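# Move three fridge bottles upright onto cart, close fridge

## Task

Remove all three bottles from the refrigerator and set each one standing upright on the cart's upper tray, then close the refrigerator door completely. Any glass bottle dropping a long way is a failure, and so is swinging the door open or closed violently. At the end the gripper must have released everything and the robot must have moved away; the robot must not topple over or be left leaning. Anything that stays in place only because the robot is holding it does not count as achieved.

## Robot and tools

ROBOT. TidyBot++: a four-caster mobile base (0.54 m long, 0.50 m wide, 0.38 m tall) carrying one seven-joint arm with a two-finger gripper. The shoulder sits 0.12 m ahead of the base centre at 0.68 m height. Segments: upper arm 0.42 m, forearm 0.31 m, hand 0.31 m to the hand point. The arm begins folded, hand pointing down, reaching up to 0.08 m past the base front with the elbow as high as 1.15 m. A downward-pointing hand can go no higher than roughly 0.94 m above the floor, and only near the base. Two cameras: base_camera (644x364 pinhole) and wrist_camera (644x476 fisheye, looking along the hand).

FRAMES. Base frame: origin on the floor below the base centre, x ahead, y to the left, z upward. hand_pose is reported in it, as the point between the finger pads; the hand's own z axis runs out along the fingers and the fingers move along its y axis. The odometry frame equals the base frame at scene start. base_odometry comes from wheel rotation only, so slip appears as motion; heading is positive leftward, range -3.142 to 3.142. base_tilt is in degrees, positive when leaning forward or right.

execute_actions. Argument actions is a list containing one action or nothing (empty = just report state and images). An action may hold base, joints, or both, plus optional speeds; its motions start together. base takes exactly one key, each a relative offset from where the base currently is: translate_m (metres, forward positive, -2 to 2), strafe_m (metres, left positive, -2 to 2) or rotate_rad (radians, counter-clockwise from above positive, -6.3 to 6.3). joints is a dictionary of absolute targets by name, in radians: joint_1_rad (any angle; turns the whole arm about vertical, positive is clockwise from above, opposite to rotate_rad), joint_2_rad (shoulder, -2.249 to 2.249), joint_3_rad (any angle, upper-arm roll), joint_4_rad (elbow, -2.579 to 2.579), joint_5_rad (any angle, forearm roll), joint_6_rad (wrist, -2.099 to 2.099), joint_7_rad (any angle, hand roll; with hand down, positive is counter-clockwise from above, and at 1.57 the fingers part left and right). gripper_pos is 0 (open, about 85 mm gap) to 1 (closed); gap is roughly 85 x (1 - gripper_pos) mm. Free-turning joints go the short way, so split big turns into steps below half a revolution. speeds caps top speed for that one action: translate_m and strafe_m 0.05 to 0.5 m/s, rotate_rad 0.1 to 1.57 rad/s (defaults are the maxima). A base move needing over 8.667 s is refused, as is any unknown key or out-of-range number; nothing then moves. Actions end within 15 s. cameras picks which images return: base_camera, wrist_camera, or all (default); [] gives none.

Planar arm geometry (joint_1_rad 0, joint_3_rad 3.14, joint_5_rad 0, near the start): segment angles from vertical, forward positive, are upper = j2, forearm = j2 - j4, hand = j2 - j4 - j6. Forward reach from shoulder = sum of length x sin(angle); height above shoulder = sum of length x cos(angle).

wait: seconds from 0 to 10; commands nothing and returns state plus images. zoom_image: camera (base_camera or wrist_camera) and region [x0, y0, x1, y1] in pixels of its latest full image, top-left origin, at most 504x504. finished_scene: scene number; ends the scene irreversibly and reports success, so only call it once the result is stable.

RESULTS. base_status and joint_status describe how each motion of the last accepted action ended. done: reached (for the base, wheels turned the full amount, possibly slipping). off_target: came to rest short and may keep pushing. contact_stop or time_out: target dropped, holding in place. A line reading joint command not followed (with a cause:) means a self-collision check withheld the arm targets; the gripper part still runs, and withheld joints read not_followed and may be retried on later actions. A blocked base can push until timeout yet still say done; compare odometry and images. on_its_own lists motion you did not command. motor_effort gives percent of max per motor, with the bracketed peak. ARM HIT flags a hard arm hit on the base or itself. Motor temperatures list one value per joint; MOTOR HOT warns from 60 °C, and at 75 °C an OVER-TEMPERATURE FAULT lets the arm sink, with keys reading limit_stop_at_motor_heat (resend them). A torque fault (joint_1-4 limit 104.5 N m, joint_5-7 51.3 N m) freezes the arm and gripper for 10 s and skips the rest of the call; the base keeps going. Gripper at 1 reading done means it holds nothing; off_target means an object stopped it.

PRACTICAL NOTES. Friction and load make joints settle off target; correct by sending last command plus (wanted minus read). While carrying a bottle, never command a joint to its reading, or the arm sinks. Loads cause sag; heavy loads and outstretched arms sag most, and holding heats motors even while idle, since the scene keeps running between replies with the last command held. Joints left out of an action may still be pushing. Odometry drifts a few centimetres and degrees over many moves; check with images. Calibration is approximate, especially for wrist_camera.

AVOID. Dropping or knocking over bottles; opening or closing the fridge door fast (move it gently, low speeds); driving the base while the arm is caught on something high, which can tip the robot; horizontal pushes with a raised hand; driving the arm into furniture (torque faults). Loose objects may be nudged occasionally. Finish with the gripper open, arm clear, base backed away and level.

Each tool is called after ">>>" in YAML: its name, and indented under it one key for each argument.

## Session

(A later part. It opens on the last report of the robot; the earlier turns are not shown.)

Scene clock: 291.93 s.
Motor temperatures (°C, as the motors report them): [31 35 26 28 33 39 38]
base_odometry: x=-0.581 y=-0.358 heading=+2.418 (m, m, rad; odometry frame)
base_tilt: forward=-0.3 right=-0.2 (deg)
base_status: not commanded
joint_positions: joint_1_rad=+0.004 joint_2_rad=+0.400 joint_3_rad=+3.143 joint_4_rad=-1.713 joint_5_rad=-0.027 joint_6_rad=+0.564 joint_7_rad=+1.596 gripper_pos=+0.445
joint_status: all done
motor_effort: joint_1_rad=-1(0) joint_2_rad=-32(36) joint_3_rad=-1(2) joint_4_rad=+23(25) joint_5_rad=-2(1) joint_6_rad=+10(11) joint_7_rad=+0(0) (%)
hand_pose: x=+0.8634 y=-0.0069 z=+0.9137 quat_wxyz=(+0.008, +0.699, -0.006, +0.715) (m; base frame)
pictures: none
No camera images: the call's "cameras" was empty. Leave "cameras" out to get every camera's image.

>>> execute_actions:
  actions:
    - {"joints":{"gripper_pos":0.0}}
  cameras: []

>>> execute_actions:
  actions:
    - {"base":{"translate_m":-0.35},"speeds":{"translate_m":0.2}}
  cameras: ["wrist_camera"]

Scene clock: 299.47 s.
Motor temperatures (°C, as the motors report them): [31 35 26 28 33 39 38]
base_odometry: x=-0.581 y=-0.358 heading=+2.418 (m, m, rad; odometry frame)
base_tilt: forward=-0.3 right=-0.2 (deg)
base_status: not commanded
joint_positions: joint_1_rad=+0.004 joint_2_rad=+0.400 joint_3_rad=+3.143 joint_4_rad=-1.713 joint_5_rad=-0.027 joint_6_rad=+0.567 joint_7_rad=+1.596 gripper_pos=+0.000
joint_status: all done
motor_effort: joint_1_rad=-1(1) joint_2_rad=-32(33) joint_3_rad=-1(0) joint_4_rad=+21(23) joint_5_rad=-1(1) joint_6_rad=+9(10) joint_7_rad=+0(0) (%)
hand_pose: x=+0.8634 y=-0.0069 z=+0.9145 quat_wxyz=(+0.008, +0.698, -0.006, +0.716) (m; base frame)
pictures: none
No camera images: the call's "cameras" was empty. Leave "cameras" out to get every camera's image.

Scene clock: 302.00 s.
Motor temperatures (°C, as the motors report them): [31 35 26 28 33 39 38]
base_odometry: x=-0.318 y=-0.589 heading=+2.419 (m, m, rad; odometry frame)
base_tilt: forward=-0.3 right=-0.2 (deg)
base_status: done
joint_positions: joint_1_rad=+0.004 joint_2_rad=+0.407 joint_3_rad=+3.143 joint_4_rad=-1.713 joint_5_rad=-0.027 joint_6_rad=+0.570 joint_7_rad=+1.596 gripper_pos=+0.000
joint_status: not commanded
motor_effort: joint_1_rad=+0(3) joint_2_rad=-32(36) joint_3_rad=-1(3) joint_4_rad=+21(23) joint_5_rad=-1(0) joint_6_rad=+9(10) joint_7_rad=+0(0) (%)
hand_pose: x=+0.8649 y=-0.0069 z=+0.9106 quat_wxyz=(+0.008, +0.700, -0.006, +0.714) (m; base frame)
pictures: wrist_camera
camera_calibration (this result's frames):
wrist_camera: T_world_to_cam=[[-0.047764, -0.993197, 0.106197, -0.0759386], [-0.0512929, -0.10374, -0.993281, 0.995154], [0.997541, -0.0528902, -0.0459889, -0.684695], [0, 0, 0, 1]] pos_world=[0.730428, -0.00839871, 0.965044]
Images, in order (width x height): wrist_camera 644x476.

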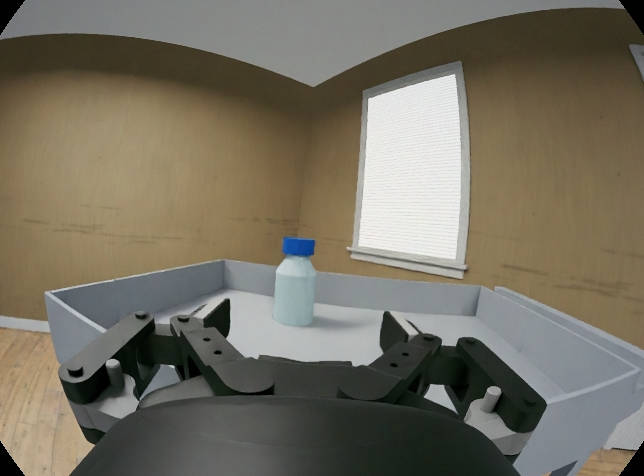

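>>> execute_actions:
  actions:
    - {"base":{"rotate_rad":1.74},"joints":{"joint_2_rad":0.898,"joint_4_rad":-2.011,"joint_6_rad":1.338}}
  cameras: []

>>> execute_actions:
  actions:
    - {"base":{"strafe_m":-0.05}}
  cameras: []

>>> execute_actions:
  actions:
    - {"base":{"translate_m":0.69},"speeds":{"translate_m":0.25},"joints":{"joint_1_rad":-0.55}}

Scene clock: 321.53 s.
Motor temperatures (°C, as the motors report them): [31 35 26 28 33 39 38]
base_odometry: x=-0.318 y=-0.589 heading=-2.125 (m, m, rad; odometry frame)
base_tilt: forward=-0.3 right=-0.2 (deg)
base_status: done
joint_positions: joint_1_rad=-0.009 joint_2_rad=+0.899 joint_3_rad=+3.141 joint_4_rad=-1.981 joint_5_rad=-0.027 joint_6_rad=+1.307 joint_7_rad=+1.596 gripper_pos=+0.000
joint_status: all done
motor_effort: joint_1_rad=-1(5) joint_2_rad=-36(40) joint_3_rad=-2(4) joint_4_rad=+11(22) joint_5_rad=-2(3) joint_6_rad=+9(10) joint_7_rad=+0(0) (%)
hand_pose: x=+0.8408 y=+0.0005 z=+0.6395 quat_wxyz=(+0.012, +0.708, +0.001, +0.706) (m; base frame)
pictures: none
No camera images: the call's "cameras" was empty. Leave "cameras" out to get every camera's image.

Scene clock: 322.53 s.
Motor temperatures (°C, as the motors report them): [31 35 26 28 33 39 38]
base_odometry: x=-0.361 y=-0.563 heading=-2.124 (m, m, rad; odometry frame)
base_tilt: forward=-0.3 right=-0.2 (deg)
base_status: done
joint_positions: joint_1_rad=-0.004 joint_2_rad=+0.899 joint_3_rad=+3.141 joint_4_rad=-1.982 joint_5_rad=-0.027 joint_6_rad=+1.307 joint_7_rad=+1.596 gripper_pos=+0.000
joint_status: not commanded
motor_effort: joint_1_rad=+0(4) joint_2_rad=-36(37) joint_3_rad=-1(3) joint_4_rad=+11(11) joint_5_rad=-1(1) joint_6_rad=+9(9) joint_7_rad=+0(1) (%)
hand_pose: x=+0.8407 y=-0.0036 z=+0.6394 quat_wxyz=(+0.014, +0.708, -0.001, +0.706) (m; base frame)
pictures: none
No camera images: the call's "cameras" was empty. Leave "cameras" out to get every camera's image.

Scene clock: 326.17 s.
Motor temperatures (°C, as the motors report them): [31 35 26 28 33 39 38]
base_odometry: x=-0.724 y=-1.150 heading=-2.125 (m, m, rad; odometry frame)
base_tilt: forward=-0.3 right=-0.2 (deg)
base_status: done
joint_positions: joint_1_rad=-0.528 joint_2_rad=+0.898 joint_3_rad=+3.141 joint_4_rad=-1.988 joint_5_rad=-0.028 joint_6_rad=+1.308 joint_7_rad=+1.596 gripper_pos=+0.000
joint_status: all done
motor_effort: joint_1_rad=+0(2) joint_2_rad=-36(38) joint_3_rad=-2(4) joint_4_rad=+10(12) joint_5_rad=-1(3) joint_6_rad=+9(9) joint_7_rad=+0(0) (%)
hand_pose: x=+0.7441 y=+0.3565 z=+0.6372 quat_wxyz=(-0.168, +0.686, +0.182, +0.684) (m; base frame)
pictures: base_camera, wrist_camera
camera_calibration (this result's frames):
wrist_camera: T_world_to_cam=[[0.45473, -0.882231, 0.122018, -0.115287], [-0.0104632, -0.142285, -0.98977, 0.736212], [0.890568, 0.448802, -0.0739321, -0.639056], [0, 0, 0, 1]] pos_world=[0.629251, 0.289851, 0.695501]
Images, in order (width x height): base_camera 644x364, wrist_camera 644x476.

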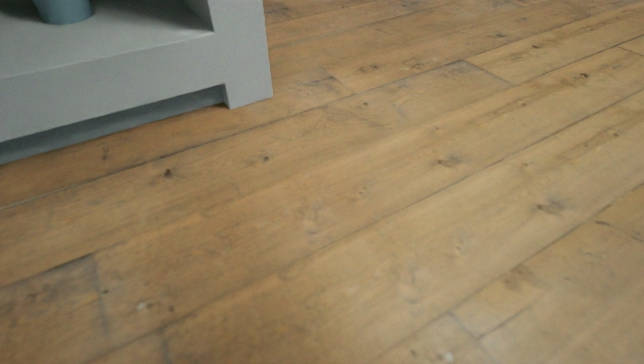

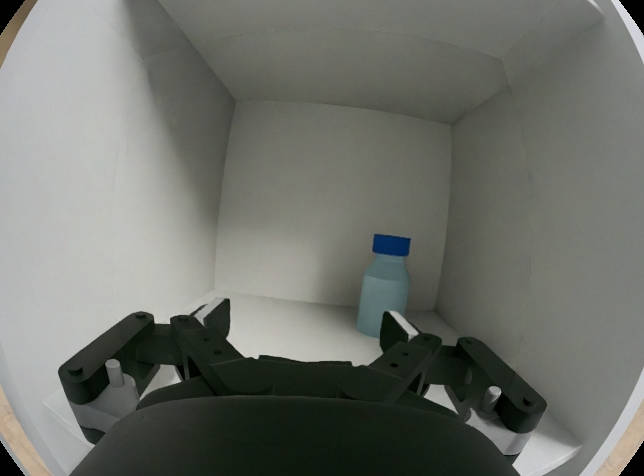

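>>> execute_actions:
  actions:
    - {"joints":{"joint_1_rad":-0.38}}
  cameras: ["wrist_camera"]

Scene clock: 334.23 s.
Motor temperatures (°C, as the motors report them): [31 35 26 28 33 39 38]
base_odometry: x=-0.724 y=-1.150 heading=-2.125 (m, m, rad; odometry frame)
base_tilt: forward=-0.3 right=-0.2 (deg)
base_status: not commanded
joint_positions: joint_1_rad=-0.386 joint_2_rad=+0.898 joint_3_rad=+3.141 joint_4_rad=-1.988 joint_5_rad=-0.028 joint_6_rad=+1.308 joint_7_rad=+1.596 gripper_pos=+0.000
joint_status: all done
motor_effort: joint_1_rad=+0(3) joint_2_rad=-36(36) joint_3_rad=-1(3) joint_4_rad=+10(10) joint_5_rad=-1(0) joint_6_rad=+9(8) joint_7_rad=+0(0) (%)
hand_pose: x=+0.7882 y=+0.2646 z=+0.6372 quat_wxyz=(-0.120, +0.697, +0.133, +0.694) (m; base frame)
pictures: wrist_camera
camera_calibration (this result's frames):
wrist_camera: T_world_to_cam=[[0.325618, -0.937595, 0.122018, -0.0999233], [-0.0304465, -0.139382, -0.98977, 0.73859], [0.945011, 0.318572, -0.073932, -0.645535], [0, 0, 0, 1]] pos_world=[0.665062, 0.214909, 0.695501]
Images, in order (width x height): wrist_camera 644x476.

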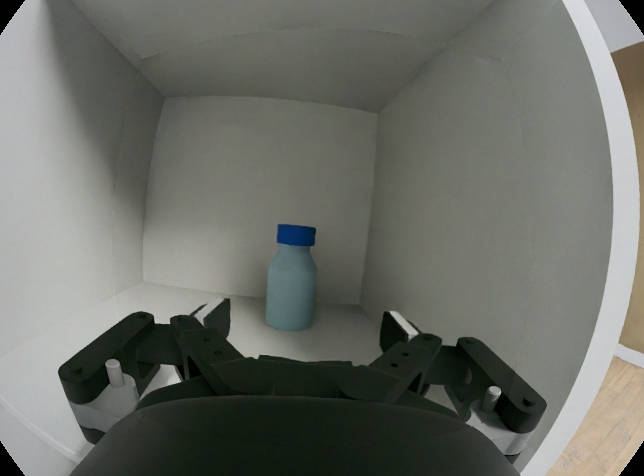

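>>> execute_actions:
  actions:
    - {"joints":{"joint_2_rad":1.169,"joint_4_rad":-1.12,"joint_6_rad":0.718}}
  cameras: ["wrist_camera"]

Scene clock: 347.67 s.
Motor temperatures (°C, as the motors report them): [31 35 26 28 33 39 38]
base_odometry: x=-0.724 y=-1.150 heading=-2.125 (m, m, rad; odometry frame)
base_tilt: forward=-0.3 right=-0.2 (deg)
base_status: not commanded
joint_positions: joint_1_rad=-0.386 joint_2_rad=+1.156 joint_3_rad=+3.141 joint_4_rad=-1.147 joint_5_rad=-0.028 joint_6_rad=+0.750 joint_7_rad=+1.596 gripper_pos=+0.000
joint_status: all done
motor_effort: joint_1_rad=-1(0) joint_2_rad=-48(48) joint_3_rad=-1(1) joint_4_rad=+19(19) joint_5_rad=-1(1) joint_6_rad=+9(9) joint_7_rad=+0(0) (%)
hand_pose: x=+0.9823 y=+0.3462 z=+0.6466 quat_wxyz=(-0.129, +0.689, +0.130, +0.702) (m; base frame)
pictures: wrist_camera
camera_calibration (this result's frames):
wrist_camera: T_world_to_cam=[[0.33081, -0.937531, 0.107705, -0.0837085], [-0.0105014, -0.117781, -0.992984, 0.740203], [0.943639, 0.327358, -0.0488084, -0.872199], [0, 0, 0, 1]] pos_world=[0.858506, 0.294224, 0.701455]
Images, in order (width x height): wrist_camera 644x476.

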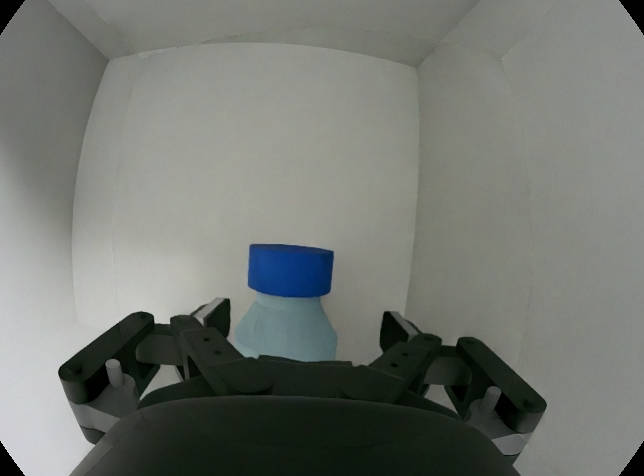

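>>> execute_actions:
  actions:
    - {"joints":{"joint_2_rad":1.387,"joint_4_rad":-0.571,"joint_6_rad":0.387}}
  cameras: ["wrist_camera"]

Scene clock: 355.97 s.
Motor temperatures (°C, as the motors report them): [31 35 26 28 33 39 38]
base_odometry: x=-0.724 y=-1.150 heading=-2.125 (m, m, rad; odometry frame)
base_tilt: forward=-0.3 right=-0.2 (deg)
base_status: not commanded
joint_positions: joint_1_rad=-0.386 joint_2_rad=+1.369 joint_3_rad=+3.141 joint_4_rad=-0.596 joint_5_rad=-0.028 joint_6_rad=+0.423 joint_7_rad=+1.596 gripper_pos=+0.000
joint_status: all done
motor_effort: joint_1_rad=-1(0) joint_2_rad=-51(51) joint_3_rad=-2(2) joint_4_rad=+22(22) joint_5_rad=-1(1) joint_6_rad=+8(8) joint_7_rad=+1(0) (%)
hand_pose: x=+1.0588 y=+0.3797 z=+0.6547 quat_wxyz=(-0.134, +0.685, +0.130, +0.705) (m; base frame)
pictures: wrist_camera
camera_calibration (this result's frames):
wrist_camera: T_world_to_cam=[[0.337002, -0.93592, 0.102385, -0.082111], [-0.00103845, -0.109115, -0.994029, 0.740376], [0.941503, 0.334884, -0.0377441, -0.962806], [0, 0, 0, 1]] pos_world=[0.934926, 0.326365, 0.708022]
Images, in order (width x height): wrist_camera 644x476.

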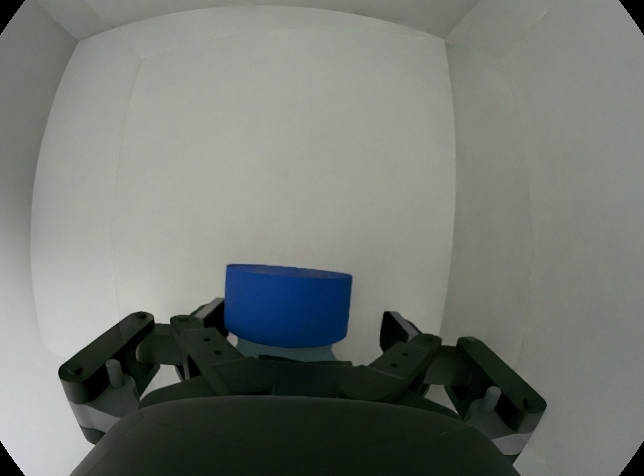

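Grip, retract slightly raised, swing arm to centre, then back out.

>>> execute_actions:
  actions:
    - {"joints":{"gripper_pos":1.0}}
  cameras: []

>>> execute_actions:
  actions:
    - {"joints":{"joint_2_rad":0.85,"joint_4_rad":-2.011,"joint_6_rad":1.29}}
  cameras: []

>>> execute_actions:
  actions:
    - {"base":{"translate_m":-0.7},"speeds":{"translate_m":0.2},"joints":{"joint_1_rad":-0.1}}
  cameras: ["wrist_camera"]

Scene clock: 368.87 s.
Motor temperatures (°C, as the motors report them): [31 36 26 28 33 39 38]
base_odometry: x=-0.724 y=-1.150 heading=-2.124 (m, m, rad; odometry frame)
base_tilt: forward=-0.2 right=-0.2 (deg)
base_status: not commanded
joint_positions: joint_1_rad=-0.386 joint_2_rad=+1.370 joint_3_rad=+3.141 joint_4_rad=-0.591 joint_5_rad=-0.028 joint_6_rad=+0.422 joint_7_rad=+1.596 gripper_pos=+0.447
joint_status: gripper_pos off_target (ended at +0.447, target +1.000)
motor_effort: joint_1_rad=+1(3) joint_2_rad=-52(52) joint_3_rad=-1(2) joint_4_rad=+22(23) joint_5_rad=-2(2) joint_6_rad=+8(9) joint_7_rad=+0(1) (%)
hand_pose: x=+1.0592 y=+0.3802 z=+0.6560 quat_wxyz=(-0.134, +0.684, +0.130, +0.705) (m; base frame)
pictures: none
No camera images: the call's "cameras" was empty. Leave "cameras" out to get every camera's image.

Scene clock: 371.57 s.
Motor temperatures (°C, as the motors report them): [31 36 26 28 33 39 38]
base_odometry: x=-0.724 y=-1.150 heading=-2.124 (m, m, rad; odometry frame)
base_tilt: forward=-0.2 right=-0.2 (deg)
base_status: not commanded
joint_positions: joint_1_rad=-0.386 joint_2_rad=+0.861 joint_3_rad=+3.141 joint_4_rad=-1.983 joint_5_rad=-0.028 joint_6_rad=+1.259 joint_7_rad=+1.596 gripper_pos=+0.447
joint_status: all done
motor_effort: joint_1_rad=-1(1) joint_2_rad=-35(54) joint_3_rad=-2(2) joint_4_rad=+11(22) joint_5_rad=-2(2) joint_6_rad=+9(9) joint_7_rad=+0(0) (%)
hand_pose: x=+0.7909 y=+0.2661 z=+0.6510 quat_wxyz=(-0.120, +0.699, +0.134, +0.692) (m; base frame)
pictures: none
No camera images: the call's "cameras" was empty. Leave "cameras" out to get every camera's image.

Scene clock: 375.87 s.
Motor temperatures (°C, as the motors report them): [31 36 26 28 33 39 38]
base_odometry: x=-0.356 y=-0.554 heading=-2.125 (m, m, rad; odometry frame)
base_tilt: forward=-0.3 right=-0.1 (deg)
base_status: done
joint_positions: joint_1_rad=-0.101 joint_2_rad=+0.871 joint_3_rad=+3.141 joint_4_rad=-2.004 joint_5_rad=-0.028 joint_6_rad=+1.260 joint_7_rad=+1.596 gripper_pos=+0.447
joint_status: all done
motor_effort: joint_1_rad=-1(4) joint_2_rad=-40(42) joint_3_rad=-1(4) joint_4_rad=+13(14) joint_5_rad=-1(3) joint_6_rad=+12(12) joint_7_rad=+0(1) (%)
hand_pose: x=+0.8316 y=+0.0653 z=+0.6357 quat_wxyz=(-0.019, +0.722, +0.033, +0.691) (m; base frame)
pictures: wrist_camera
camera_calibration (this result's frames):
wrist_camera: T_world_to_cam=[[0.053386, -0.991001, 0.122751, -0.0713749], [-0.104559, -0.127799, -0.986273, 0.769254], [0.993085, 0.0398185, -0.11044, -0.621752], [0, 0, 0, 1]] pos_world=[0.701695, 0.0523343, 0.69879]
Images, in order (width x height): wrist_camera 644x476.

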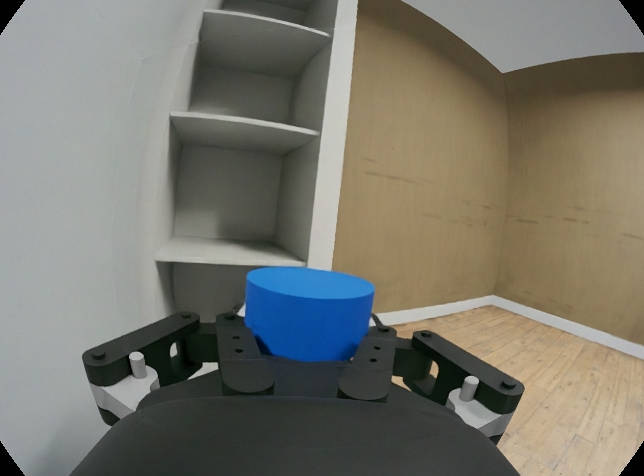

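>>> execute_actions:
  actions:
    - {"base":{"rotate_rad":-1.74},"speeds":{"rotate_rad":0.6},"joints":{"joint_1_rad":0.0,"joint_2_rad":0.217,"joint_4_rad":-1.289,"joint_6_rad":-0.065}}
  cameras: []

>>> execute_actions:
  actions:
    - {"base":{"strafe_m":-0.14}}
  cameras: []

>>> execute_actions:
  actions:
    - {"base":{"translate_m":0.3},"speeds":{"translate_m":0.2}}
  cameras: []

>>> execute_actions:
  actions:
    - {"joints":{"joint_2_rad":0.365,"joint_4_rad":-1.719,"joint_6_rad":0.56}}
  cameras: ["wrist_camera"]

Scene clock: 389.67 s.
Motor temperatures (°C, as the motors report them): [31 36 26 28 33 39 38]
base_odometry: x=-0.356 y=-0.554 heading=+2.419 (m, m, rad; odometry frame)
base_tilt: forward=-0.3 right=-0.2 (deg)
base_status: done
joint_positions: joint_1_rad=+0.001 joint_2_rad=+0.242 joint_3_rad=+3.142 joint_4_rad=-1.329 joint_5_rad=-0.028 joint_6_rad=-0.055 joint_7_rad=+1.596 gripper_pos=+0.447
joint_status: joint_4_rad off_target (ended at -1.329, target -1.289); the others done
motor_effort: joint_1_rad=+0(6) joint_2_rad=-33(44) joint_3_rad=-1(5) joint_4_rad=+28(30) joint_5_rad=+0(3) joint_6_rad=+12(13) joint_7_rad=+0(0) (%)
hand_pose: x=+0.8450 y=+0.0004 z=+1.0730 quat_wxyz=(-0.001, +0.726, -0.001, +0.687) (m; base frame)
pictures: none
No camera images: the call's "cameras" was empty. Leave "cameras" out to get every camera's image.

Scene clock: 391.10 s.
Motor temperatures (°C, as the motors report them): [31 36 26 28 33 39 38]
base_odometry: x=-0.263 y=-0.449 heading=+2.418 (m, m, rad; odometry frame)
base_tilt: forward=-0.3 right=-0.2 (deg)
base_status: done
joint_positions: joint_1_rad=+0.004 joint_2_rad=+0.242 joint_3_rad=+3.142 joint_4_rad=-1.329 joint_5_rad=-0.028 joint_6_rad=-0.056 joint_7_rad=+1.596 gripper_pos=+0.447
joint_status: not commanded
motor_effort: joint_1_rad=-1(6) joint_2_rad=-34(35) joint_3_rad=-1(4) joint_4_rad=+28(29) joint_5_rad=+0(1) joint_6_rad=+12(13) joint_7_rad=+0(0) (%)
hand_pose: x=+0.8450 y=-0.0018 z=+1.0728 quat_wxyz=(+0.001, +0.727, -0.002, +0.687) (m; base frame)
pictures: none
No camera images: the call's "cameras" was empty. Leave "cameras" out to get every camera's image.

Scene clock: 393.37 s.
Motor temperatures (°C, as the motors report them): [31 36 26 28 33 39 38]
base_odometry: x=-0.488 y=-0.250 heading=+2.418 (m, m, rad; odometry frame)
base_tilt: forward=-0.2 right=-0.2 (deg)
base_status: done
joint_positions: joint_1_rad=+0.004 joint_2_rad=+0.244 joint_3_rad=+3.142 joint_4_rad=-1.329 joint_5_rad=-0.028 joint_6_rad=-0.057 joint_7_rad=+1.596 gripper_pos=+0.447
joint_status: not commanded
motor_effort: joint_1_rad=-1(4) joint_2_rad=-33(36) joint_3_rad=-1(3) joint_4_rad=+28(30) joint_5_rad=-2(1) joint_6_rad=+12(13) joint_7_rad=+0(0) (%)
hand_pose: x=+0.8456 y=-0.0018 z=+1.0711 quat_wxyz=(+0.001, +0.728, -0.002, +0.686) (m; base frame)
pictures: none
No camera images: the call's "cameras" was empty. Leave "cameras" out to get every camera's image.

Scene clock: 395.00 s.
Motor temperatures (°C, as the motors report them): [31 36 26 28 33 39 38]
base_odometry: x=-0.488 y=-0.250 heading=+2.418 (m, m, rad; odometry frame)
base_tilt: forward=-0.3 right=-0.2 (deg)
base_status: not commanded
joint_positions: joint_1_rad=+0.004 joint_2_rad=+0.380 joint_3_rad=+3.142 joint_4_rad=-1.713 joint_5_rad=-0.028 joint_6_rad=+0.508 joint_7_rad=+1.596 gripper_pos=+0.447
joint_status: all done
motor_effort: joint_1_rad=+0(2) joint_2_rad=-36(39) joint_3_rad=-1(2) joint_4_rad=+25(28) joint_5_rad=-2(2) joint_6_rad=+12(13) joint_7_rad=+0(1) (%)
hand_pose: x=+0.8587 y=-0.0066 z=+0.9113 quat_wxyz=(+0.007, +0.712, -0.006, +0.702) (m; base frame)
pictures: wrist_camera
camera_calibration (this result's frames):
wrist_camera: T_world_to_cam=[[-0.042993, -0.993459, 0.105788, -0.0796644], [-0.0857337, -0.101827, -0.991101, 1.02312], [0.99539, -0.05168, -0.0807951, -0.644901], [0, 0, 0, 1]] pos_world=[0.726219, -0.00829083, 0.97034]
Images, in order (width x height): wrist_camera 644x476.

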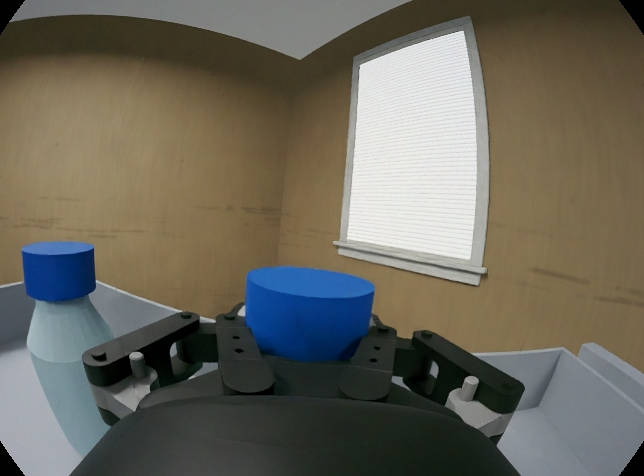

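>>> execute_actions:
  actions:
    - {"joints":{"joint_2_rad":0.41,"joint_6_rad":0.6}}
  cameras: []

>>> execute_actions:
  actions:
    - {"joints":{"gripper_pos":0.0}}
  cameras: []

>>> execute_actions:
  actions:
    - {"base":{"translate_m":-0.35},"speeds":{"translate_m":0.2}}
  cameras: ["wrist_camera"]

Scene clock: 402.57 s.
Motor temperatures (°C, as the motors report them): [31 36 26 28 33 39 38]
base_odometry: x=-0.488 y=-0.250 heading=+2.418 (m, m, rad; odometry frame)
base_tilt: forward=-0.3 right=-0.2 (deg)
base_status: not commanded
joint_positions: joint_1_rad=+0.004 joint_2_rad=+0.402 joint_3_rad=+3.142 joint_4_rad=-1.713 joint_5_rad=-0.028 joint_6_rad=+0.562 joint_7_rad=+1.596 gripper_pos=+0.447
joint_status: all done
motor_effort: joint_1_rad=-1(0) joint_2_rad=-32(35) joint_3_rad=-1(1) joint_4_rad=+23(25) joint_5_rad=-2(1) joint_6_rad=+10(12) joint_7_rad=+0(0) (%)
hand_pose: x=+0.8637 y=-0.0070 z=+0.9117 quat_wxyz=(+0.008, +0.701, -0.006, +0.713) (m; base frame)
pictures: none
No camera images: the call's "cameras" was empty. Leave "cameras" out to get every camera's image.

Scene clock: 403.67 s.
Motor temperatures (°C, as the motors report them): [31 36 26 28 33 39 38]
base_odometry: x=-0.488 y=-0.250 heading=+2.418 (m, m, rad; odometry frame)
base_tilt: forward=-0.3 right=-0.2 (deg)
base_status: not commanded
joint_positions: joint_1_rad=+0.004 joint_2_rad=+0.402 joint_3_rad=+3.142 joint_4_rad=-1.713 joint_5_rad=-0.028 joint_6_rad=+0.567 joint_7_rad=+1.596 gripper_pos=+0.000
joint_status: all done
motor_effort: joint_1_rad=+0(1) joint_2_rad=-32(33) joint_3_rad=-1(1) joint_4_rad=+21(23) joint_5_rad=-1(1) joint_6_rad=+9(10) joint_7_rad=+0(0) (%)
hand_pose: x=+0.8637 y=-0.0070 z=+0.9132 quat_wxyz=(+0.008, +0.699, -0.006, +0.715) (m; base frame)
pictures: none
No camera images: the call's "cameras" was empty. Leave "cameras" out to get every camera's image.

Scene clock: 406.20 s.
Motor temperatures (°C, as the motors report them): [31 36 26 28 33 39 38]
base_odometry: x=-0.225 y=-0.482 heading=+2.418 (m, m, rad; odometry frame)
base_tilt: forward=-0.3 right=-0.1 (deg)
base_status: done
joint_positions: joint_1_rad=+0.004 joint_2_rad=+0.408 joint_3_rad=+3.142 joint_4_rad=-1.713 joint_5_rad=-0.028 joint_6_rad=+0.571 joint_7_rad=+1.596 gripper_pos=+0.000
joint_status: not commanded
motor_effort: joint_1_rad=-1(2) joint_2_rad=-32(36) joint_3_rad=-1(2) joint_4_rad=+21(23) joint_5_rad=-2(0) joint_6_rad=+9(10) joint_7_rad=+0(0) (%)
hand_pose: x=+0.8649 y=-0.0071 z=+0.9100 quat_wxyz=(+0.008, +0.700, -0.006, +0.714) (m; base frame)
pictures: wrist_camera
camera_calibration (this result's frames):
wrist_camera: T_world_to_cam=[[-0.0480784, -0.993278, 0.105292, -0.0748934], [-0.0517519, -0.102795, -0.993355, 0.995044], [0.997502, -0.053208, -0.0464618, -0.684342], [0, 0, 0, 1]] pos_world=[0.730528, -0.00851659, 0.964522]
Images, in order (width x height): wrist_camera 644x476.

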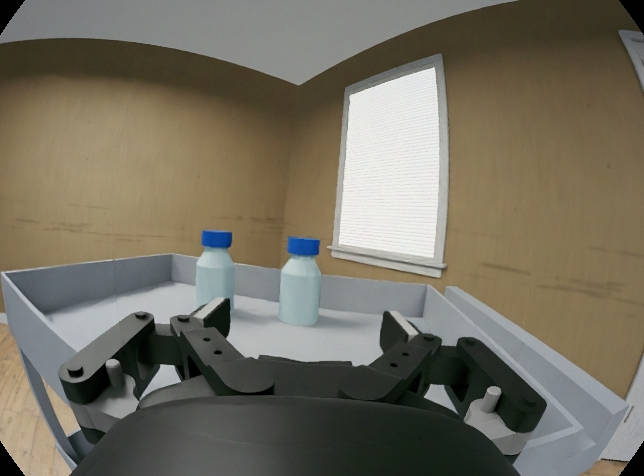

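>>> execute_actions:
  actions:
    - {"base":{"rotate_rad":1.74},"joints":{"joint_2_rad":1.871,"joint_4_rad":-1.436,"joint_6_rad":1.736}}
  cameras: []

>>> execute_actions:
  actions:
    - {"base":{"strafe_m":-0.07}}
  cameras: []

>>> execute_actions:
  actions:
    - {"base":{"translate_m":0.95},"speeds":{"translate_m":0.25},"joints":{"joint_1_rad":-0.5}}

Scene clock: 433.27 s.
Motor temperatures (°C, as the motors report them): [31 36 26 28 33 39 38]
base_odometry: x=-0.225 y=-0.482 heading=-2.126 (m, m, rad; odometry frame)
base_tilt: forward=-0.2 right=-0.1 (deg)
base_status: done
joint_positions: joint_1_rad=-0.017 joint_2_rad=+1.869 joint_3_rad=+3.137 joint_4_rad=-1.464 joint_5_rad=-0.028 joint_6_rad=+1.703 joint_7_rad=+1.597 gripper_pos=+0.000
joint_status: all done
motor_effort: joint_1_rad=-1(10) joint_2_rad=-34(43) joint_3_rad=-2(8) joint_4_rad=+2(22) joint_5_rad=-1(3) joint_6_rad=+8(9) joint_7_rad=+1(4) (%)
hand_pose: x=+0.7718 y=+0.0053 z=+0.2309 quat_wxyz=(+0.013, +0.728, +0.006, +0.685) (m; base frame)
pictures: none
No camera images: the call's "cameras" was empty. Leave "cameras" out to get every camera's image.

Scene clock: 434.40 s.
Motor temperatures (°C, as the motors report them): [31 36 26 28 33 39 38]
base_odometry: x=-0.285 y=-0.445 heading=-2.125 (m, m, rad; odometry frame)
base_tilt: forward=-0.2 right=-0.1 (deg)
base_status: done
joint_positions: joint_1_rad=-0.007 joint_2_rad=+1.869 joint_3_rad=+3.137 joint_4_rad=-1.464 joint_5_rad=-0.028 joint_6_rad=+1.703 joint_7_rad=+1.597 gripper_pos=+0.000
joint_status: not commanded
motor_effort: joint_1_rad=+0(4) joint_2_rad=-34(35) joint_3_rad=-2(3) joint_4_rad=+3(3) joint_5_rad=-1(1) joint_6_rad=+9(9) joint_7_rad=+0(1) (%)
hand_pose: x=+0.7718 y=-0.0015 z=+0.2309 quat_wxyz=(+0.017, +0.728, +0.002, +0.685) (m; base frame)
pictures: none
No camera images: the call's "cameras" was empty. Leave "cameras" out to get every camera's image.

Scene clock: 439.07 s.
Motor temperatures (°C, as the motors report them): [31 36 26 28 33 39 38]
base_odometry: x=-0.785 y=-1.253 heading=-2.125 (m, m, rad; odometry frame)
base_tilt: forward=-0.3 right=-0.2 (deg)
base_status: done
joint_positions: joint_1_rad=-0.481 joint_2_rad=+1.872 joint_3_rad=+3.139 joint_4_rad=-1.459 joint_5_rad=-0.042 joint_6_rad=+1.704 joint_7_rad=+1.597 gripper_pos=+0.000
joint_status: all done
motor_effort: joint_1_rad=+0(14) joint_2_rad=-34(38) joint_3_rad=-2(7) joint_4_rad=+2(7) joint_5_rad=-2(17) joint_6_rad=+9(9) joint_7_rad=+0(1) (%)
hand_pose: x=+0.7031 y=+0.2926 z=+0.2309 quat_wxyz=(-0.139, +0.706, +0.169, +0.673) (m; base frame)
pictures: base_camera, wrist_camera
camera_calibration (this result's frames):
wrist_camera: T_world_to_cam=[[0.404255, -0.904391, 0.136585, -0.0647654], [-0.0559933, -0.173521, -0.983237, 0.36423], [0.912931, 0.389831, -0.120787, -0.591587], [0, 0, 0, 1]] pos_world=[0.586654, 0.235247, 0.295515]
Images, in order (width x height): base_camera 644x364, wrist_camera 644x476.

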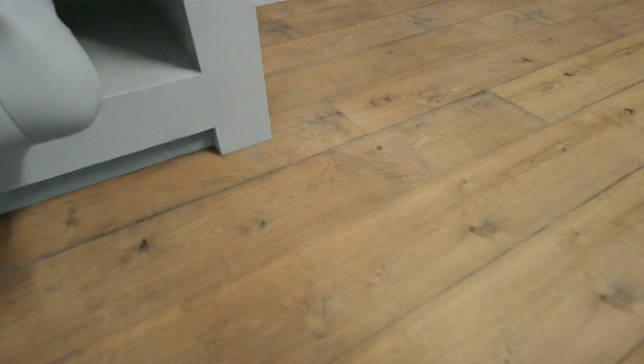

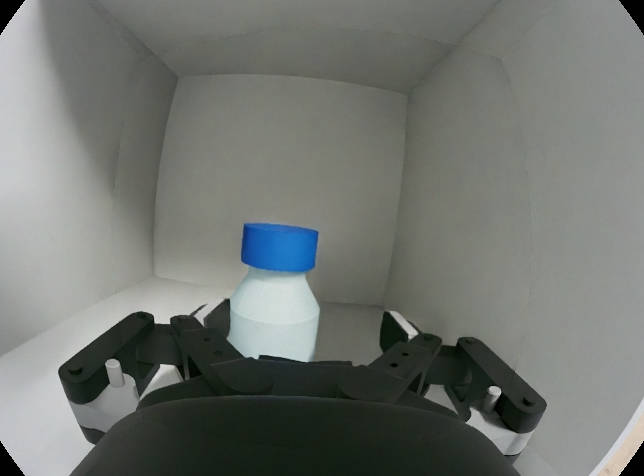

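>>> execute_actions:
  actions:
    - {"joints":{"joint_1_rad":-0.535,"joint_2_rad":1.867,"joint_4_rad":-1.152,"joint_6_rad":1.448}}
  cameras: ["wrist_camera"]

Scene clock: 446.00 s.
Motor temperatures (°C, as the motors report them): [31 36 26 28 33 39 38]
base_odometry: x=-0.785 y=-1.253 heading=-2.125 (m, m, rad; odometry frame)
base_tilt: forward=-0.3 right=-0.2 (deg)
base_status: not commanded
joint_positions: joint_1_rad=-0.511 joint_2_rad=+1.871 joint_3_rad=+3.139 joint_4_rad=-1.177 joint_5_rad=-0.042 joint_6_rad=+1.480 joint_7_rad=+1.597 gripper_pos=+0.000
joint_status: all done
motor_effort: joint_1_rad=-1(1) joint_2_rad=-40(40) joint_3_rad=-1(1) joint_4_rad=+8(8) joint_5_rad=-1(0) joint_6_rad=+9(9) joint_7_rad=+0(0) (%)
hand_pose: x=+0.7722 y=+0.3530 z=+0.2451 quat_wxyz=(-0.157, +0.685, +0.171, +0.690) (m; base frame)
pictures: wrist_camera
camera_calibration (this result's frames):
wrist_camera: T_world_to_cam=[[0.42396, -0.897222, 0.123497, -0.0545869], [-0.00558635, -0.138946, -0.990284, 0.343138], [0.905664, 0.419151, -0.0639196, -0.695075], [0, 0, 0, 1]] pos_world=[0.654564, 0.290042, 0.302117]
Images, in order (width x height): wrist_camera 644x476.

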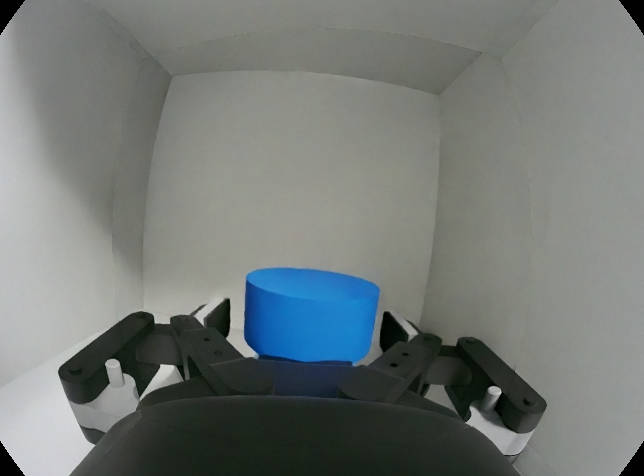

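>>> execute_actions:
  actions:
    - {"joints":{"gripper_pos":1.0}}
  cameras: []

>>> execute_actions:
  actions:
    - {"joints":{"joint_2_rad":1.81,"joint_4_rad":-1.436,"joint_6_rad":1.675}}
  cameras: []

>>> execute_actions:
  actions:
    - {"base":{"translate_m":-0.8},"speeds":{"translate_m":0.2},"joints":{"joint_1_rad":-0.1}}
  cameras: ["wrist_camera"]

Scene clock: 458.93 s.
Motor temperatures (°C, as the motors report them): [31 36 26 28 33 39 38]
base_odometry: x=-0.785 y=-1.253 heading=-2.125 (m, m, rad; odometry frame)
base_tilt: forward=-0.3 right=-0.2 (deg)
base_status: not commanded
joint_positions: joint_1_rad=-0.511 joint_2_rad=+1.870 joint_3_rad=+3.139 joint_4_rad=-1.177 joint_5_rad=-0.042 joint_6_rad=+1.479 joint_7_rad=+1.597 gripper_pos=+0.430
joint_status: gripper_pos off_target (ended at +0.430, target +1.000)
motor_effort: joint_1_rad=-1(2) joint_2_rad=-39(40) joint_3_rad=-1(2) joint_4_rad=+8(8) joint_5_rad=-1(1) joint_6_rad=+9(9) joint_7_rad=+1(1) (%)
hand_pose: x=+0.7726 y=+0.3532 z=+0.2456 quat_wxyz=(-0.157, +0.685, +0.171, +0.690) (m; base frame)
pictures: none
No camera images: the call's "cameras" was empty. Leave "cameras" out to get every camera's image.

Scene clock: 460.27 s.
Motor temperatures (°C, as the motors report them): [31 36 26 28 33 39 38]
base_odometry: x=-0.785 y=-1.253 heading=-2.125 (m, m, rad; odometry frame)
base_tilt: forward=-0.3 right=-0.2 (deg)
base_status: not commanded
joint_positions: joint_1_rad=-0.511 joint_2_rad=+1.836 joint_3_rad=+3.139 joint_4_rad=-1.414 joint_5_rad=-0.042 joint_6_rad=+1.633 joint_7_rad=+1.597 gripper_pos=+0.430
joint_status: all done
motor_effort: joint_1_rad=-1(2) joint_2_rad=-38(39) joint_3_rad=-1(1) joint_4_rad=+4(8) joint_5_rad=-2(1) joint_6_rad=+11(11) joint_7_rad=+1(0) (%)
hand_pose: x=+0.7203 y=+0.3241 z=+0.2450 quat_wxyz=(-0.151, +0.701, +0.178, +0.674) (m; base frame)
pictures: none
No camera images: the call's "cameras" was empty. Leave "cameras" out to get every camera's image.

Scene clock: 465.03 s.
Motor temperatures (°C, as the motors report them): [31 36 26 28 33 39 38]
base_odometry: x=-0.364 y=-0.573 heading=-2.125 (m, m, rad; odometry frame)
base_tilt: forward=-0.3 right=-0.2 (deg)
base_status: done
joint_positions: joint_1_rad=-0.108 joint_2_rad=+1.834 joint_3_rad=+3.139 joint_4_rad=-1.424 joint_5_rad=-0.011 joint_6_rad=+1.633 joint_7_rad=+1.597 gripper_pos=+0.432
joint_status: all done
motor_effort: joint_1_rad=-1(15) joint_2_rad=-40(42) joint_3_rad=-2(2) joint_4_rad=+6(7) joint_5_rad=-1(23) joint_6_rad=+12(12) joint_7_rad=+0(0) (%)
hand_pose: x=+0.7956 y=+0.0718 z=+0.2430 quat_wxyz=(-0.025, +0.725, +0.044, +0.687) (m; base frame)
pictures: wrist_camera
camera_calibration (this result's frames):
wrist_camera: T_world_to_cam=[[0.0764076, -0.988636, 0.129462, -0.0348849], [-0.11072, -0.137451, -0.984301, 0.384201], [0.99091, 0.060874, -0.119964, -0.627029], [0, 0, 0, 1]] pos_world=[0.666533, 0.0564901, 0.307464]
Images, in order (width x height): wrist_camera 644x476.

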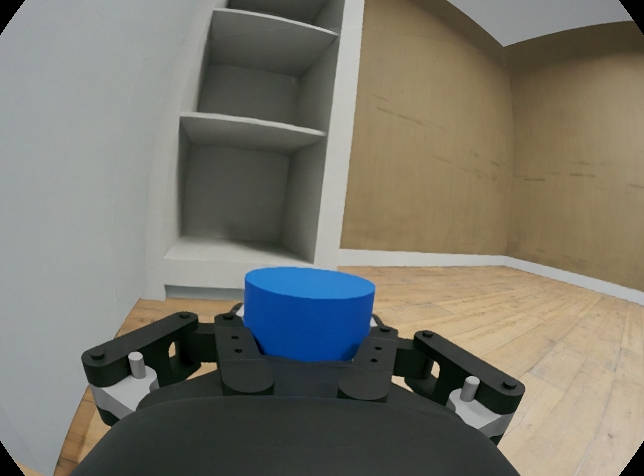

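Holding. Place right of the second.

>>> execute_actions:
  actions:
    - {"base":{"rotate_rad":-1.74},"speeds":{"rotate_rad":0.6},"joints":{"joint_1_rad":0.0,"joint_2_rad":0.217,"joint_4_rad":-1.289,"joint_6_rad":-0.065}}
  cameras: []

>>> execute_actions:
  actions:
    - {"base":{"strafe_m":-0.27}}
  cameras: []

>>> execute_actions:
  actions:
    - {"base":{"translate_m":0.3},"speeds":{"translate_m":0.2}}
  cameras: []

>>> execute_actions:
  actions:
    - {"joints":{"joint_2_rad":0.365,"joint_4_rad":-1.719,"joint_6_rad":0.56}}
  cameras: ["wrist_camera"]

Scene clock: 479.33 s.
Motor temperatures (°C, as the motors report them): [31 37 26 28 33 39 38]
base_odometry: x=-0.364 y=-0.573 heading=+2.418 (m, m, rad; odometry frame)
base_tilt: forward=-0.3 right=-0.2 (deg)
base_status: done
joint_positions: joint_1_rad=+0.001 joint_2_rad=+0.243 joint_3_rad=+3.142 joint_4_rad=-1.339 joint_5_rad=-0.011 joint_6_rad=-0.054 joint_7_rad=+1.597 gripper_pos=+0.432
joint_status: joint_4_rad off_target (ended at -1.339, target -1.289); the others done
motor_effort: joint_1_rad=+0(5) joint_2_rad=-33(52) joint_3_rad=-1(5) joint_4_rad=+28(29) joint_5_rad=-1(3) joint_6_rad=+12(13) joint_7_rad=+0(0) (%)
hand_pose: x=+0.8454 y=+0.0005 z=+1.0663 quat_wxyz=(+0.006, +0.730, +0.005, +0.684) (m; base frame)
pictures: none
No camera images: the call's "cameras" was empty. Leave "cameras" out to get every camera's image.

Scene clock: 481.20 s.
Motor temperatures (°C, as the motors report them): [31 37 26 28 33 39 38]
base_odometry: x=-0.185 y=-0.370 heading=+2.418 (m, m, rad; odometry frame)
base_tilt: forward=-0.2 right=-0.2 (deg)
base_status: done
joint_positions: joint_1_rad=+0.005 joint_2_rad=+0.243 joint_3_rad=+3.143 joint_4_rad=-1.339 joint_5_rad=-0.011 joint_6_rad=-0.055 joint_7_rad=+1.597 gripper_pos=+0.432
joint_status: not commanded
motor_effort: joint_1_rad=-1(5) joint_2_rad=-34(35) joint_3_rad=-1(4) joint_4_rad=+28(29) joint_5_rad=+0(1) joint_6_rad=+12(12) joint_7_rad=+0(0) (%)
hand_pose: x=+0.8454 y=-0.0025 z=+1.0660 quat_wxyz=(+0.007, +0.730, +0.004, +0.683) (m; base frame)
pictures: none
No camera images: the call's "cameras" was empty. Leave "cameras" out to get every camera's image.

Scene clock: 483.47 s.
Motor temperatures (°C, as the motors report them): [31 36 26 28 33 39 38]
base_odometry: x=-0.410 y=-0.171 heading=+2.417 (m, m, rad; odometry frame)
base_tilt: forward=-0.3 right=-0.2 (deg)
base_status: done
joint_positions: joint_1_rad=+0.005 joint_2_rad=+0.244 joint_3_rad=+3.143 joint_4_rad=-1.338 joint_5_rad=-0.011 joint_6_rad=-0.057 joint_7_rad=+1.597 gripper_pos=+0.432
joint_status: not commanded
motor_effort: joint_1_rad=-1(3) joint_2_rad=-33(36) joint_3_rad=-1(3) joint_4_rad=+28(29) joint_5_rad=-1(2) joint_6_rad=+12(13) joint_7_rad=+0(0) (%)
hand_pose: x=+0.8454 y=-0.0025 z=+1.0657 quat_wxyz=(+0.007, +0.731, +0.004, +0.683) (m; base frame)
pictures: none
No camera images: the call's "cameras" was empty. Leave "cameras" out to get every camera's image.

Scene clock: 485.10 s.
Motor temperatures (°C, as the motors report them): [31 36 26 28 33 39 38]
base_odometry: x=-0.410 y=-0.171 heading=+2.417 (m, m, rad; odometry frame)
base_tilt: forward=-0.2 right=-0.2 (deg)
base_status: not commanded
joint_positions: joint_1_rad=+0.005 joint_2_rad=+0.380 joint_3_rad=+3.143 joint_4_rad=-1.713 joint_5_rad=-0.011 joint_6_rad=+0.509 joint_7_rad=+1.597 gripper_pos=+0.433
joint_status: all done
motor_effort: joint_1_rad=-1(0) joint_2_rad=-36(39) joint_3_rad=-1(2) joint_4_rad=+25(28) joint_5_rad=-1(0) joint_6_rad=+12(13) joint_7_rad=+0(0) (%)
hand_pose: x=+0.8588 y=-0.0044 z=+0.9113 quat_wxyz=(+0.010, +0.712, +0.002, +0.702) (m; base frame)
pictures: wrist_camera
camera_calibration (this result's frames):
wrist_camera: T_world_to_cam=[[-0.0351311, -0.992032, 0.120991, -0.0980823], [-0.0848596, -0.117667, -0.989421, 1.02101], [0.995773, -0.0450267, -0.0800497, -0.645913], [0, 0, 0, 1]] pos_world=[0.72638, -0.00624464, 0.970371]
Images, in order (width x height): wrist_camera 644x476.

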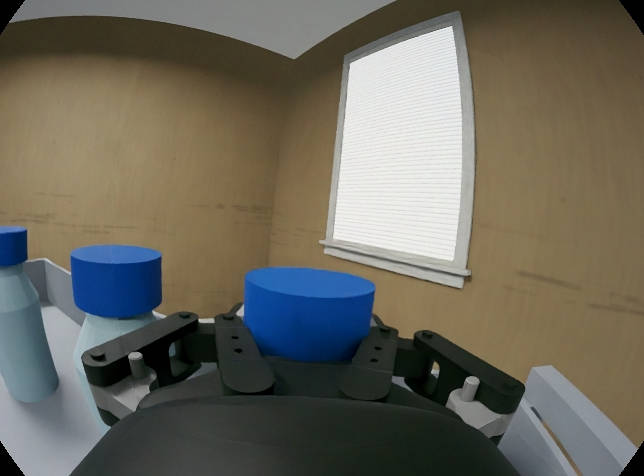

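>>> execute_actions:
  actions:
    - {"joints":{"joint_2_rad":0.41,"joint_6_rad":0.6}}
  cameras: []

>>> execute_actions:
  actions:
    - {"joints":{"gripper_pos":0.0}}
  cameras: []

>>> execute_actions:
  actions:
    - {"base":{"translate_m":-0.35},"speeds":{"translate_m":0.2}}
  cameras: ["wrist_camera"]

Scene clock: 492.53 s.
Motor temperatures (°C, as the motors report them): [31 36 26 28 33 39 38]
base_odometry: x=-0.410 y=-0.171 heading=+2.417 (m, m, rad; odometry frame)
base_tilt: forward=-0.3 right=-0.2 (deg)
base_status: not commanded
joint_positions: joint_1_rad=+0.005 joint_2_rad=+0.403 joint_3_rad=+3.143 joint_4_rad=-1.713 joint_5_rad=-0.011 joint_6_rad=+0.562 joint_7_rad=+1.597 gripper_pos=+0.433
joint_status: all done
motor_effort: joint_1_rad=-1(0) joint_2_rad=-33(35) joint_3_rad=-1(1) joint_4_rad=+23(26) joint_5_rad=-2(0) joint_6_rad=+10(12) joint_7_rad=+0(0) (%)
hand_pose: x=+0.8640 y=-0.0046 z=+0.9112 quat_wxyz=(+0.010, +0.701, +0.002, +0.713) (m; base frame)
pictures: none
No camera images: the call's "cameras" was empty. Leave "cameras" out to get every camera's image.

Scene clock: 493.63 s.
Motor temperatures (°C, as the motors report them): [31 36 26 28 33 39 38]
base_odometry: x=-0.410 y=-0.171 heading=+2.417 (m, m, rad; odometry frame)
base_tilt: forward=-0.3 right=-0.1 (deg)
base_status: not commanded
joint_positions: joint_1_rad=+0.005 joint_2_rad=+0.403 joint_3_rad=+3.143 joint_4_rad=-1.713 joint_5_rad=-0.011 joint_6_rad=+0.567 joint_7_rad=+1.597 gripper_pos=+0.000
joint_status: all done
motor_effort: joint_1_rad=-1(1) joint_2_rad=-32(33) joint_3_rad=-1(1) joint_4_rad=+21(23) joint_5_rad=-1(1) joint_6_rad=+9(10) joint_7_rad=+0(0) (%)
hand_pose: x=+0.8640 y=-0.0046 z=+0.9126 quat_wxyz=(+0.010, +0.699, +0.002, +0.715) (m; base frame)
pictures: none
No camera images: the call's "cameras" was empty. Leave "cameras" out to get every camera's image.

Scene clock: 496.17 s.
Motor temperatures (°C, as the motors report them): [31 36 26 28 33 39 38]
base_odometry: x=-0.147 y=-0.403 heading=+2.417 (m, m, rad; odometry frame)
base_tilt: forward=-0.3 right=-0.2 (deg)
base_status: done
joint_positions: joint_1_rad=+0.005 joint_2_rad=+0.407 joint_3_rad=+3.143 joint_4_rad=-1.713 joint_5_rad=-0.011 joint_6_rad=+0.569 joint_7_rad=+1.597 gripper_pos=+0.000
joint_status: not commanded
motor_effort: joint_1_rad=-1(2) joint_2_rad=-32(36) joint_3_rad=-1(2) joint_4_rad=+21(22) joint_5_rad=-1(1) joint_6_rad=+9(10) joint_7_rad=+0(0) (%)
hand_pose: x=+0.8649 y=-0.0046 z=+0.9102 quat_wxyz=(+0.010, +0.700, +0.002, +0.714) (m; base frame)
pictures: wrist_camera
camera_calibration (this result's frames):
wrist_camera: T_world_to_cam=[[-0.0397718, -0.991944, 0.120268, -0.0932695], [-0.0512911, -0.118178, -0.991667, 0.993495], [0.997891, -0.045609, -0.0461778, -0.684737], [0, 0, 0, 1]] pos_world=[0.730541, -0.00633937, 0.964814]
Images, in order (width x height): wrist_camera 644x476.

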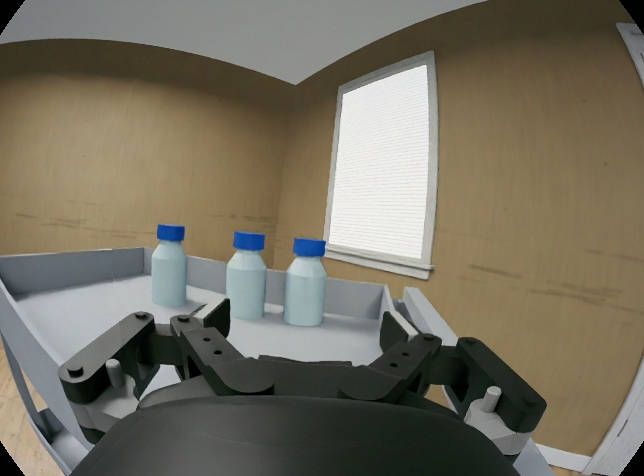

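>>> execute_actions:
  actions:
    - {"base":{"rotate_rad":1.74},"joints":{"joint_2_rad":-0.36,"joint_4_rad":-2.53,"joint_6_rad":-0.835}}
  cameras: []

>>> execute_actions:
  actions:
    - {"base":{"strafe_m":0.6}}
  cameras: []

>>> execute_actions:
  actions:
    - {"base":{"translate_m":1.0},"speeds":{"translate_m":0.3}}

Scene clock: 509.57 s.
Motor temperatures (°C, as the motors report them): [31 36 26 28 33 39 38]
base_odometry: x=-0.147 y=-0.403 heading=-2.126 (m, m, rad; odometry frame)
base_tilt: forward=-0.3 right=-0.2 (deg)
base_status: done
joint_positions: joint_1_rad=+0.004 joint_2_rad=-0.355 joint_3_rad=+3.139 joint_4_rad=-2.509 joint_5_rad=-0.011 joint_6_rad=-0.810 joint_7_rad=+1.597 gripper_pos=+0.000
joint_status: all done
motor_effort: joint_1_rad=+0(6) joint_2_rad=-2(33) joint_3_rad=+0(5) joint_4_rad=+16(22) joint_5_rad=-1(0) joint_6_rad=+1(8) joint_7_rad=+1(1) (%)
hand_pose: x=+0.2902 y=+0.0033 z=+0.5969 quat_wxyz=(-0.003, +0.996, +0.009, +0.089) (m; base frame)
pictures: none
No camera images: the call's "cameras" was empty. Leave "cameras" out to get every camera's image.

Scene clock: 512.13 s.
Motor temperatures (°C, as the motors report them): [31 36 26 28 33 39 38]
base_odometry: x=+0.363 y=-0.719 heading=-2.125 (m, m, rad; odometry frame)
base_tilt: forward=-0.3 right=-0.2 (deg)
base_status: done
joint_positions: joint_1_rad=+0.004 joint_2_rad=-0.355 joint_3_rad=+3.139 joint_4_rad=-2.509 joint_5_rad=-0.011 joint_6_rad=-0.810 joint_7_rad=+1.597 gripper_pos=+0.000
joint_status: not commanded
motor_effort: joint_1_rad=-1(1) joint_2_rad=-2(2) joint_3_rad=-1(0) joint_4_rad=+16(16) joint_5_rad=-1(2) joint_6_rad=+1(1) joint_7_rad=+0(0) (%)
hand_pose: x=+0.2902 y=+0.0033 z=+0.5969 quat_wxyz=(-0.003, +0.996, +0.009, +0.089) (m; base frame)
pictures: none
No camera images: the call's "cameras" was empty. Leave "cameras" out to get every camera's image.

Scene clock: 516.43 s.
Motor temperatures (°C, as the motors report them): [31 36 26 28 33 39 38]
base_odometry: x=-0.164 y=-1.569 heading=-2.126 (m, m, rad; odometry frame)
base_tilt: forward=-0.3 right=-0.1 (deg)
base_status: done
joint_positions: joint_1_rad=+0.004 joint_2_rad=-0.356 joint_3_rad=+3.140 joint_4_rad=-2.509 joint_5_rad=-0.011 joint_6_rad=-0.810 joint_7_rad=+1.597 gripper_pos=+0.000
joint_status: not commanded
motor_effort: joint_1_rad=-1(0) joint_2_rad=-2(4) joint_3_rad=-1(2) joint_4_rad=+16(18) joint_5_rad=-2(3) joint_6_rad=+1(3) joint_7_rad=+0(0) (%)
hand_pose: x=+0.2899 y=+0.0033 z=+0.5969 quat_wxyz=(-0.003, +0.996, +0.008, +0.089) (m; base frame)
pictures: base_camera, wrist_camera
camera_calibration (this result's frames):
wrist_camera: T_world_to_cam=[[0.114643, -0.992594, 0.0401855, -0.0675583], [-0.987118, -0.118369, -0.107646, 0.397836], [0.111605, -0.027327, -0.993377, 0.697199], [0, 0, 0, 1]] pos_world=[0.322645, -0.000914268, 0.738121]
Images, in order (width x height): base_camera 644x364, wrist_camera 644x476.

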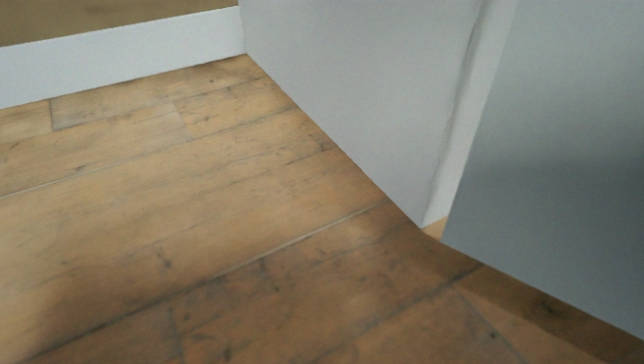

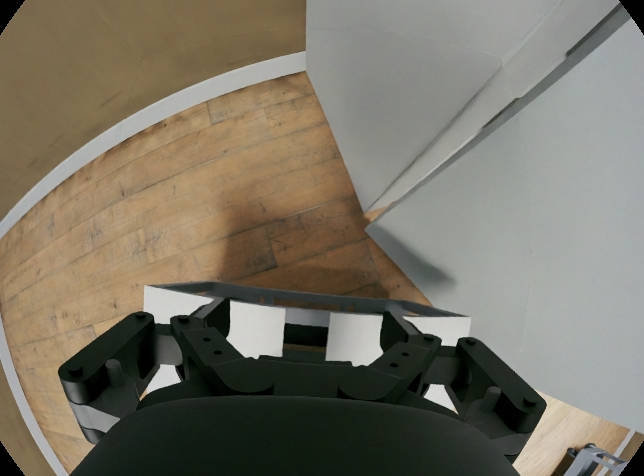

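Beside the door's outer face. Strafe right slowly.

>>> execute_actions:
  actions:
    - {"base":{"strafe_m":-0.5},"speeds":{"strafe_m":0.07}}
  cameras: ["wrist_camera"]

Scene clock: 529.43 s.
Motor temperatures (°C, as the motors report them): [31 35 26 27 33 39 38]
base_odometry: x=-0.589 y=-1.306 heading=-2.125 (m, m, rad; odometry frame)
base_tilt: forward=-0.2 right=-0.1 (deg)
base_status: done
joint_positions: joint_1_rad=+0.004 joint_2_rad=-0.356 joint_3_rad=+3.140 joint_4_rad=-2.509 joint_5_rad=-0.011 joint_6_rad=-0.810 joint_7_rad=+1.597 gripper_pos=+0.000
joint_status: not commanded
motor_effort: joint_1_rad=-1(1) joint_2_rad=-2(3) joint_3_rad=-1(0) joint_4_rad=+16(17) joint_5_rad=-1(1) joint_6_rad=+1(2) joint_7_rad=+0(0) (%)
hand_pose: x=+0.2899 y=+0.0033 z=+0.5969 quat_wxyz=(-0.003, +0.996, +0.008, +0.089) (m; base frame)
pictures: wrist_camera
camera_calibration (this result's frames):
wrist_camera: T_world_to_cam=[[0.114643, -0.992594, 0.0401855, -0.0675582], [-0.987118, -0.118368, -0.107646, 0.397836], [0.111605, -0.027327, -0.993377, 0.697199], [0, 0, 0, 1]] pos_world=[0.322645, -0.000914323, 0.738121]
Images, in order (width x height): wrist_camera 644x476.

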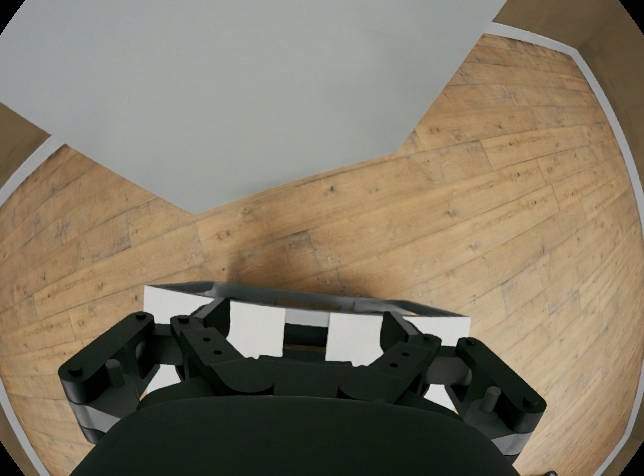

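>>> execute_actions:
  actions:
    - {"base":{"translate_m":0.3},"speeds":{"translate_m":0.05}}
  cameras: []

Scene clock: 545.23 s.
Motor temperatures (°C, as the motors report them): [31 35 26 27 33 39 38]
base_odometry: x=-0.696 y=-1.478 heading=-2.126 (m, m, rad; odometry frame)
base_tilt: forward=-0.3 right=-0.2 (deg)
base_status: translate_m time_out (by the wheels' count: +0.203 of +0.300)
joint_positions: joint_1_rad=+0.004 joint_2_rad=-0.358 joint_3_rad=+3.140 joint_4_rad=-2.512 joint_5_rad=-0.011 joint_6_rad=-0.815 joint_7_rad=+1.597 gripper_pos=+0.000
joint_status: not commanded
motor_effort: joint_1_rad=-1(1) joint_2_rad=-2(11) joint_3_rad=+0(0) joint_4_rad=+16(21) joint_5_rad=-1(2) joint_6_rad=+1(5) joint_7_rad=+0(0) (%)
hand_pose: x=+0.2874 y=+0.0033 z=+0.5960 quat_wxyz=(-0.003, +0.996, +0.008, +0.086) (m; base frame)
pictures: none
No camera images: the call's "cameras" was empty. Leave "cameras" out to get every camera's image.


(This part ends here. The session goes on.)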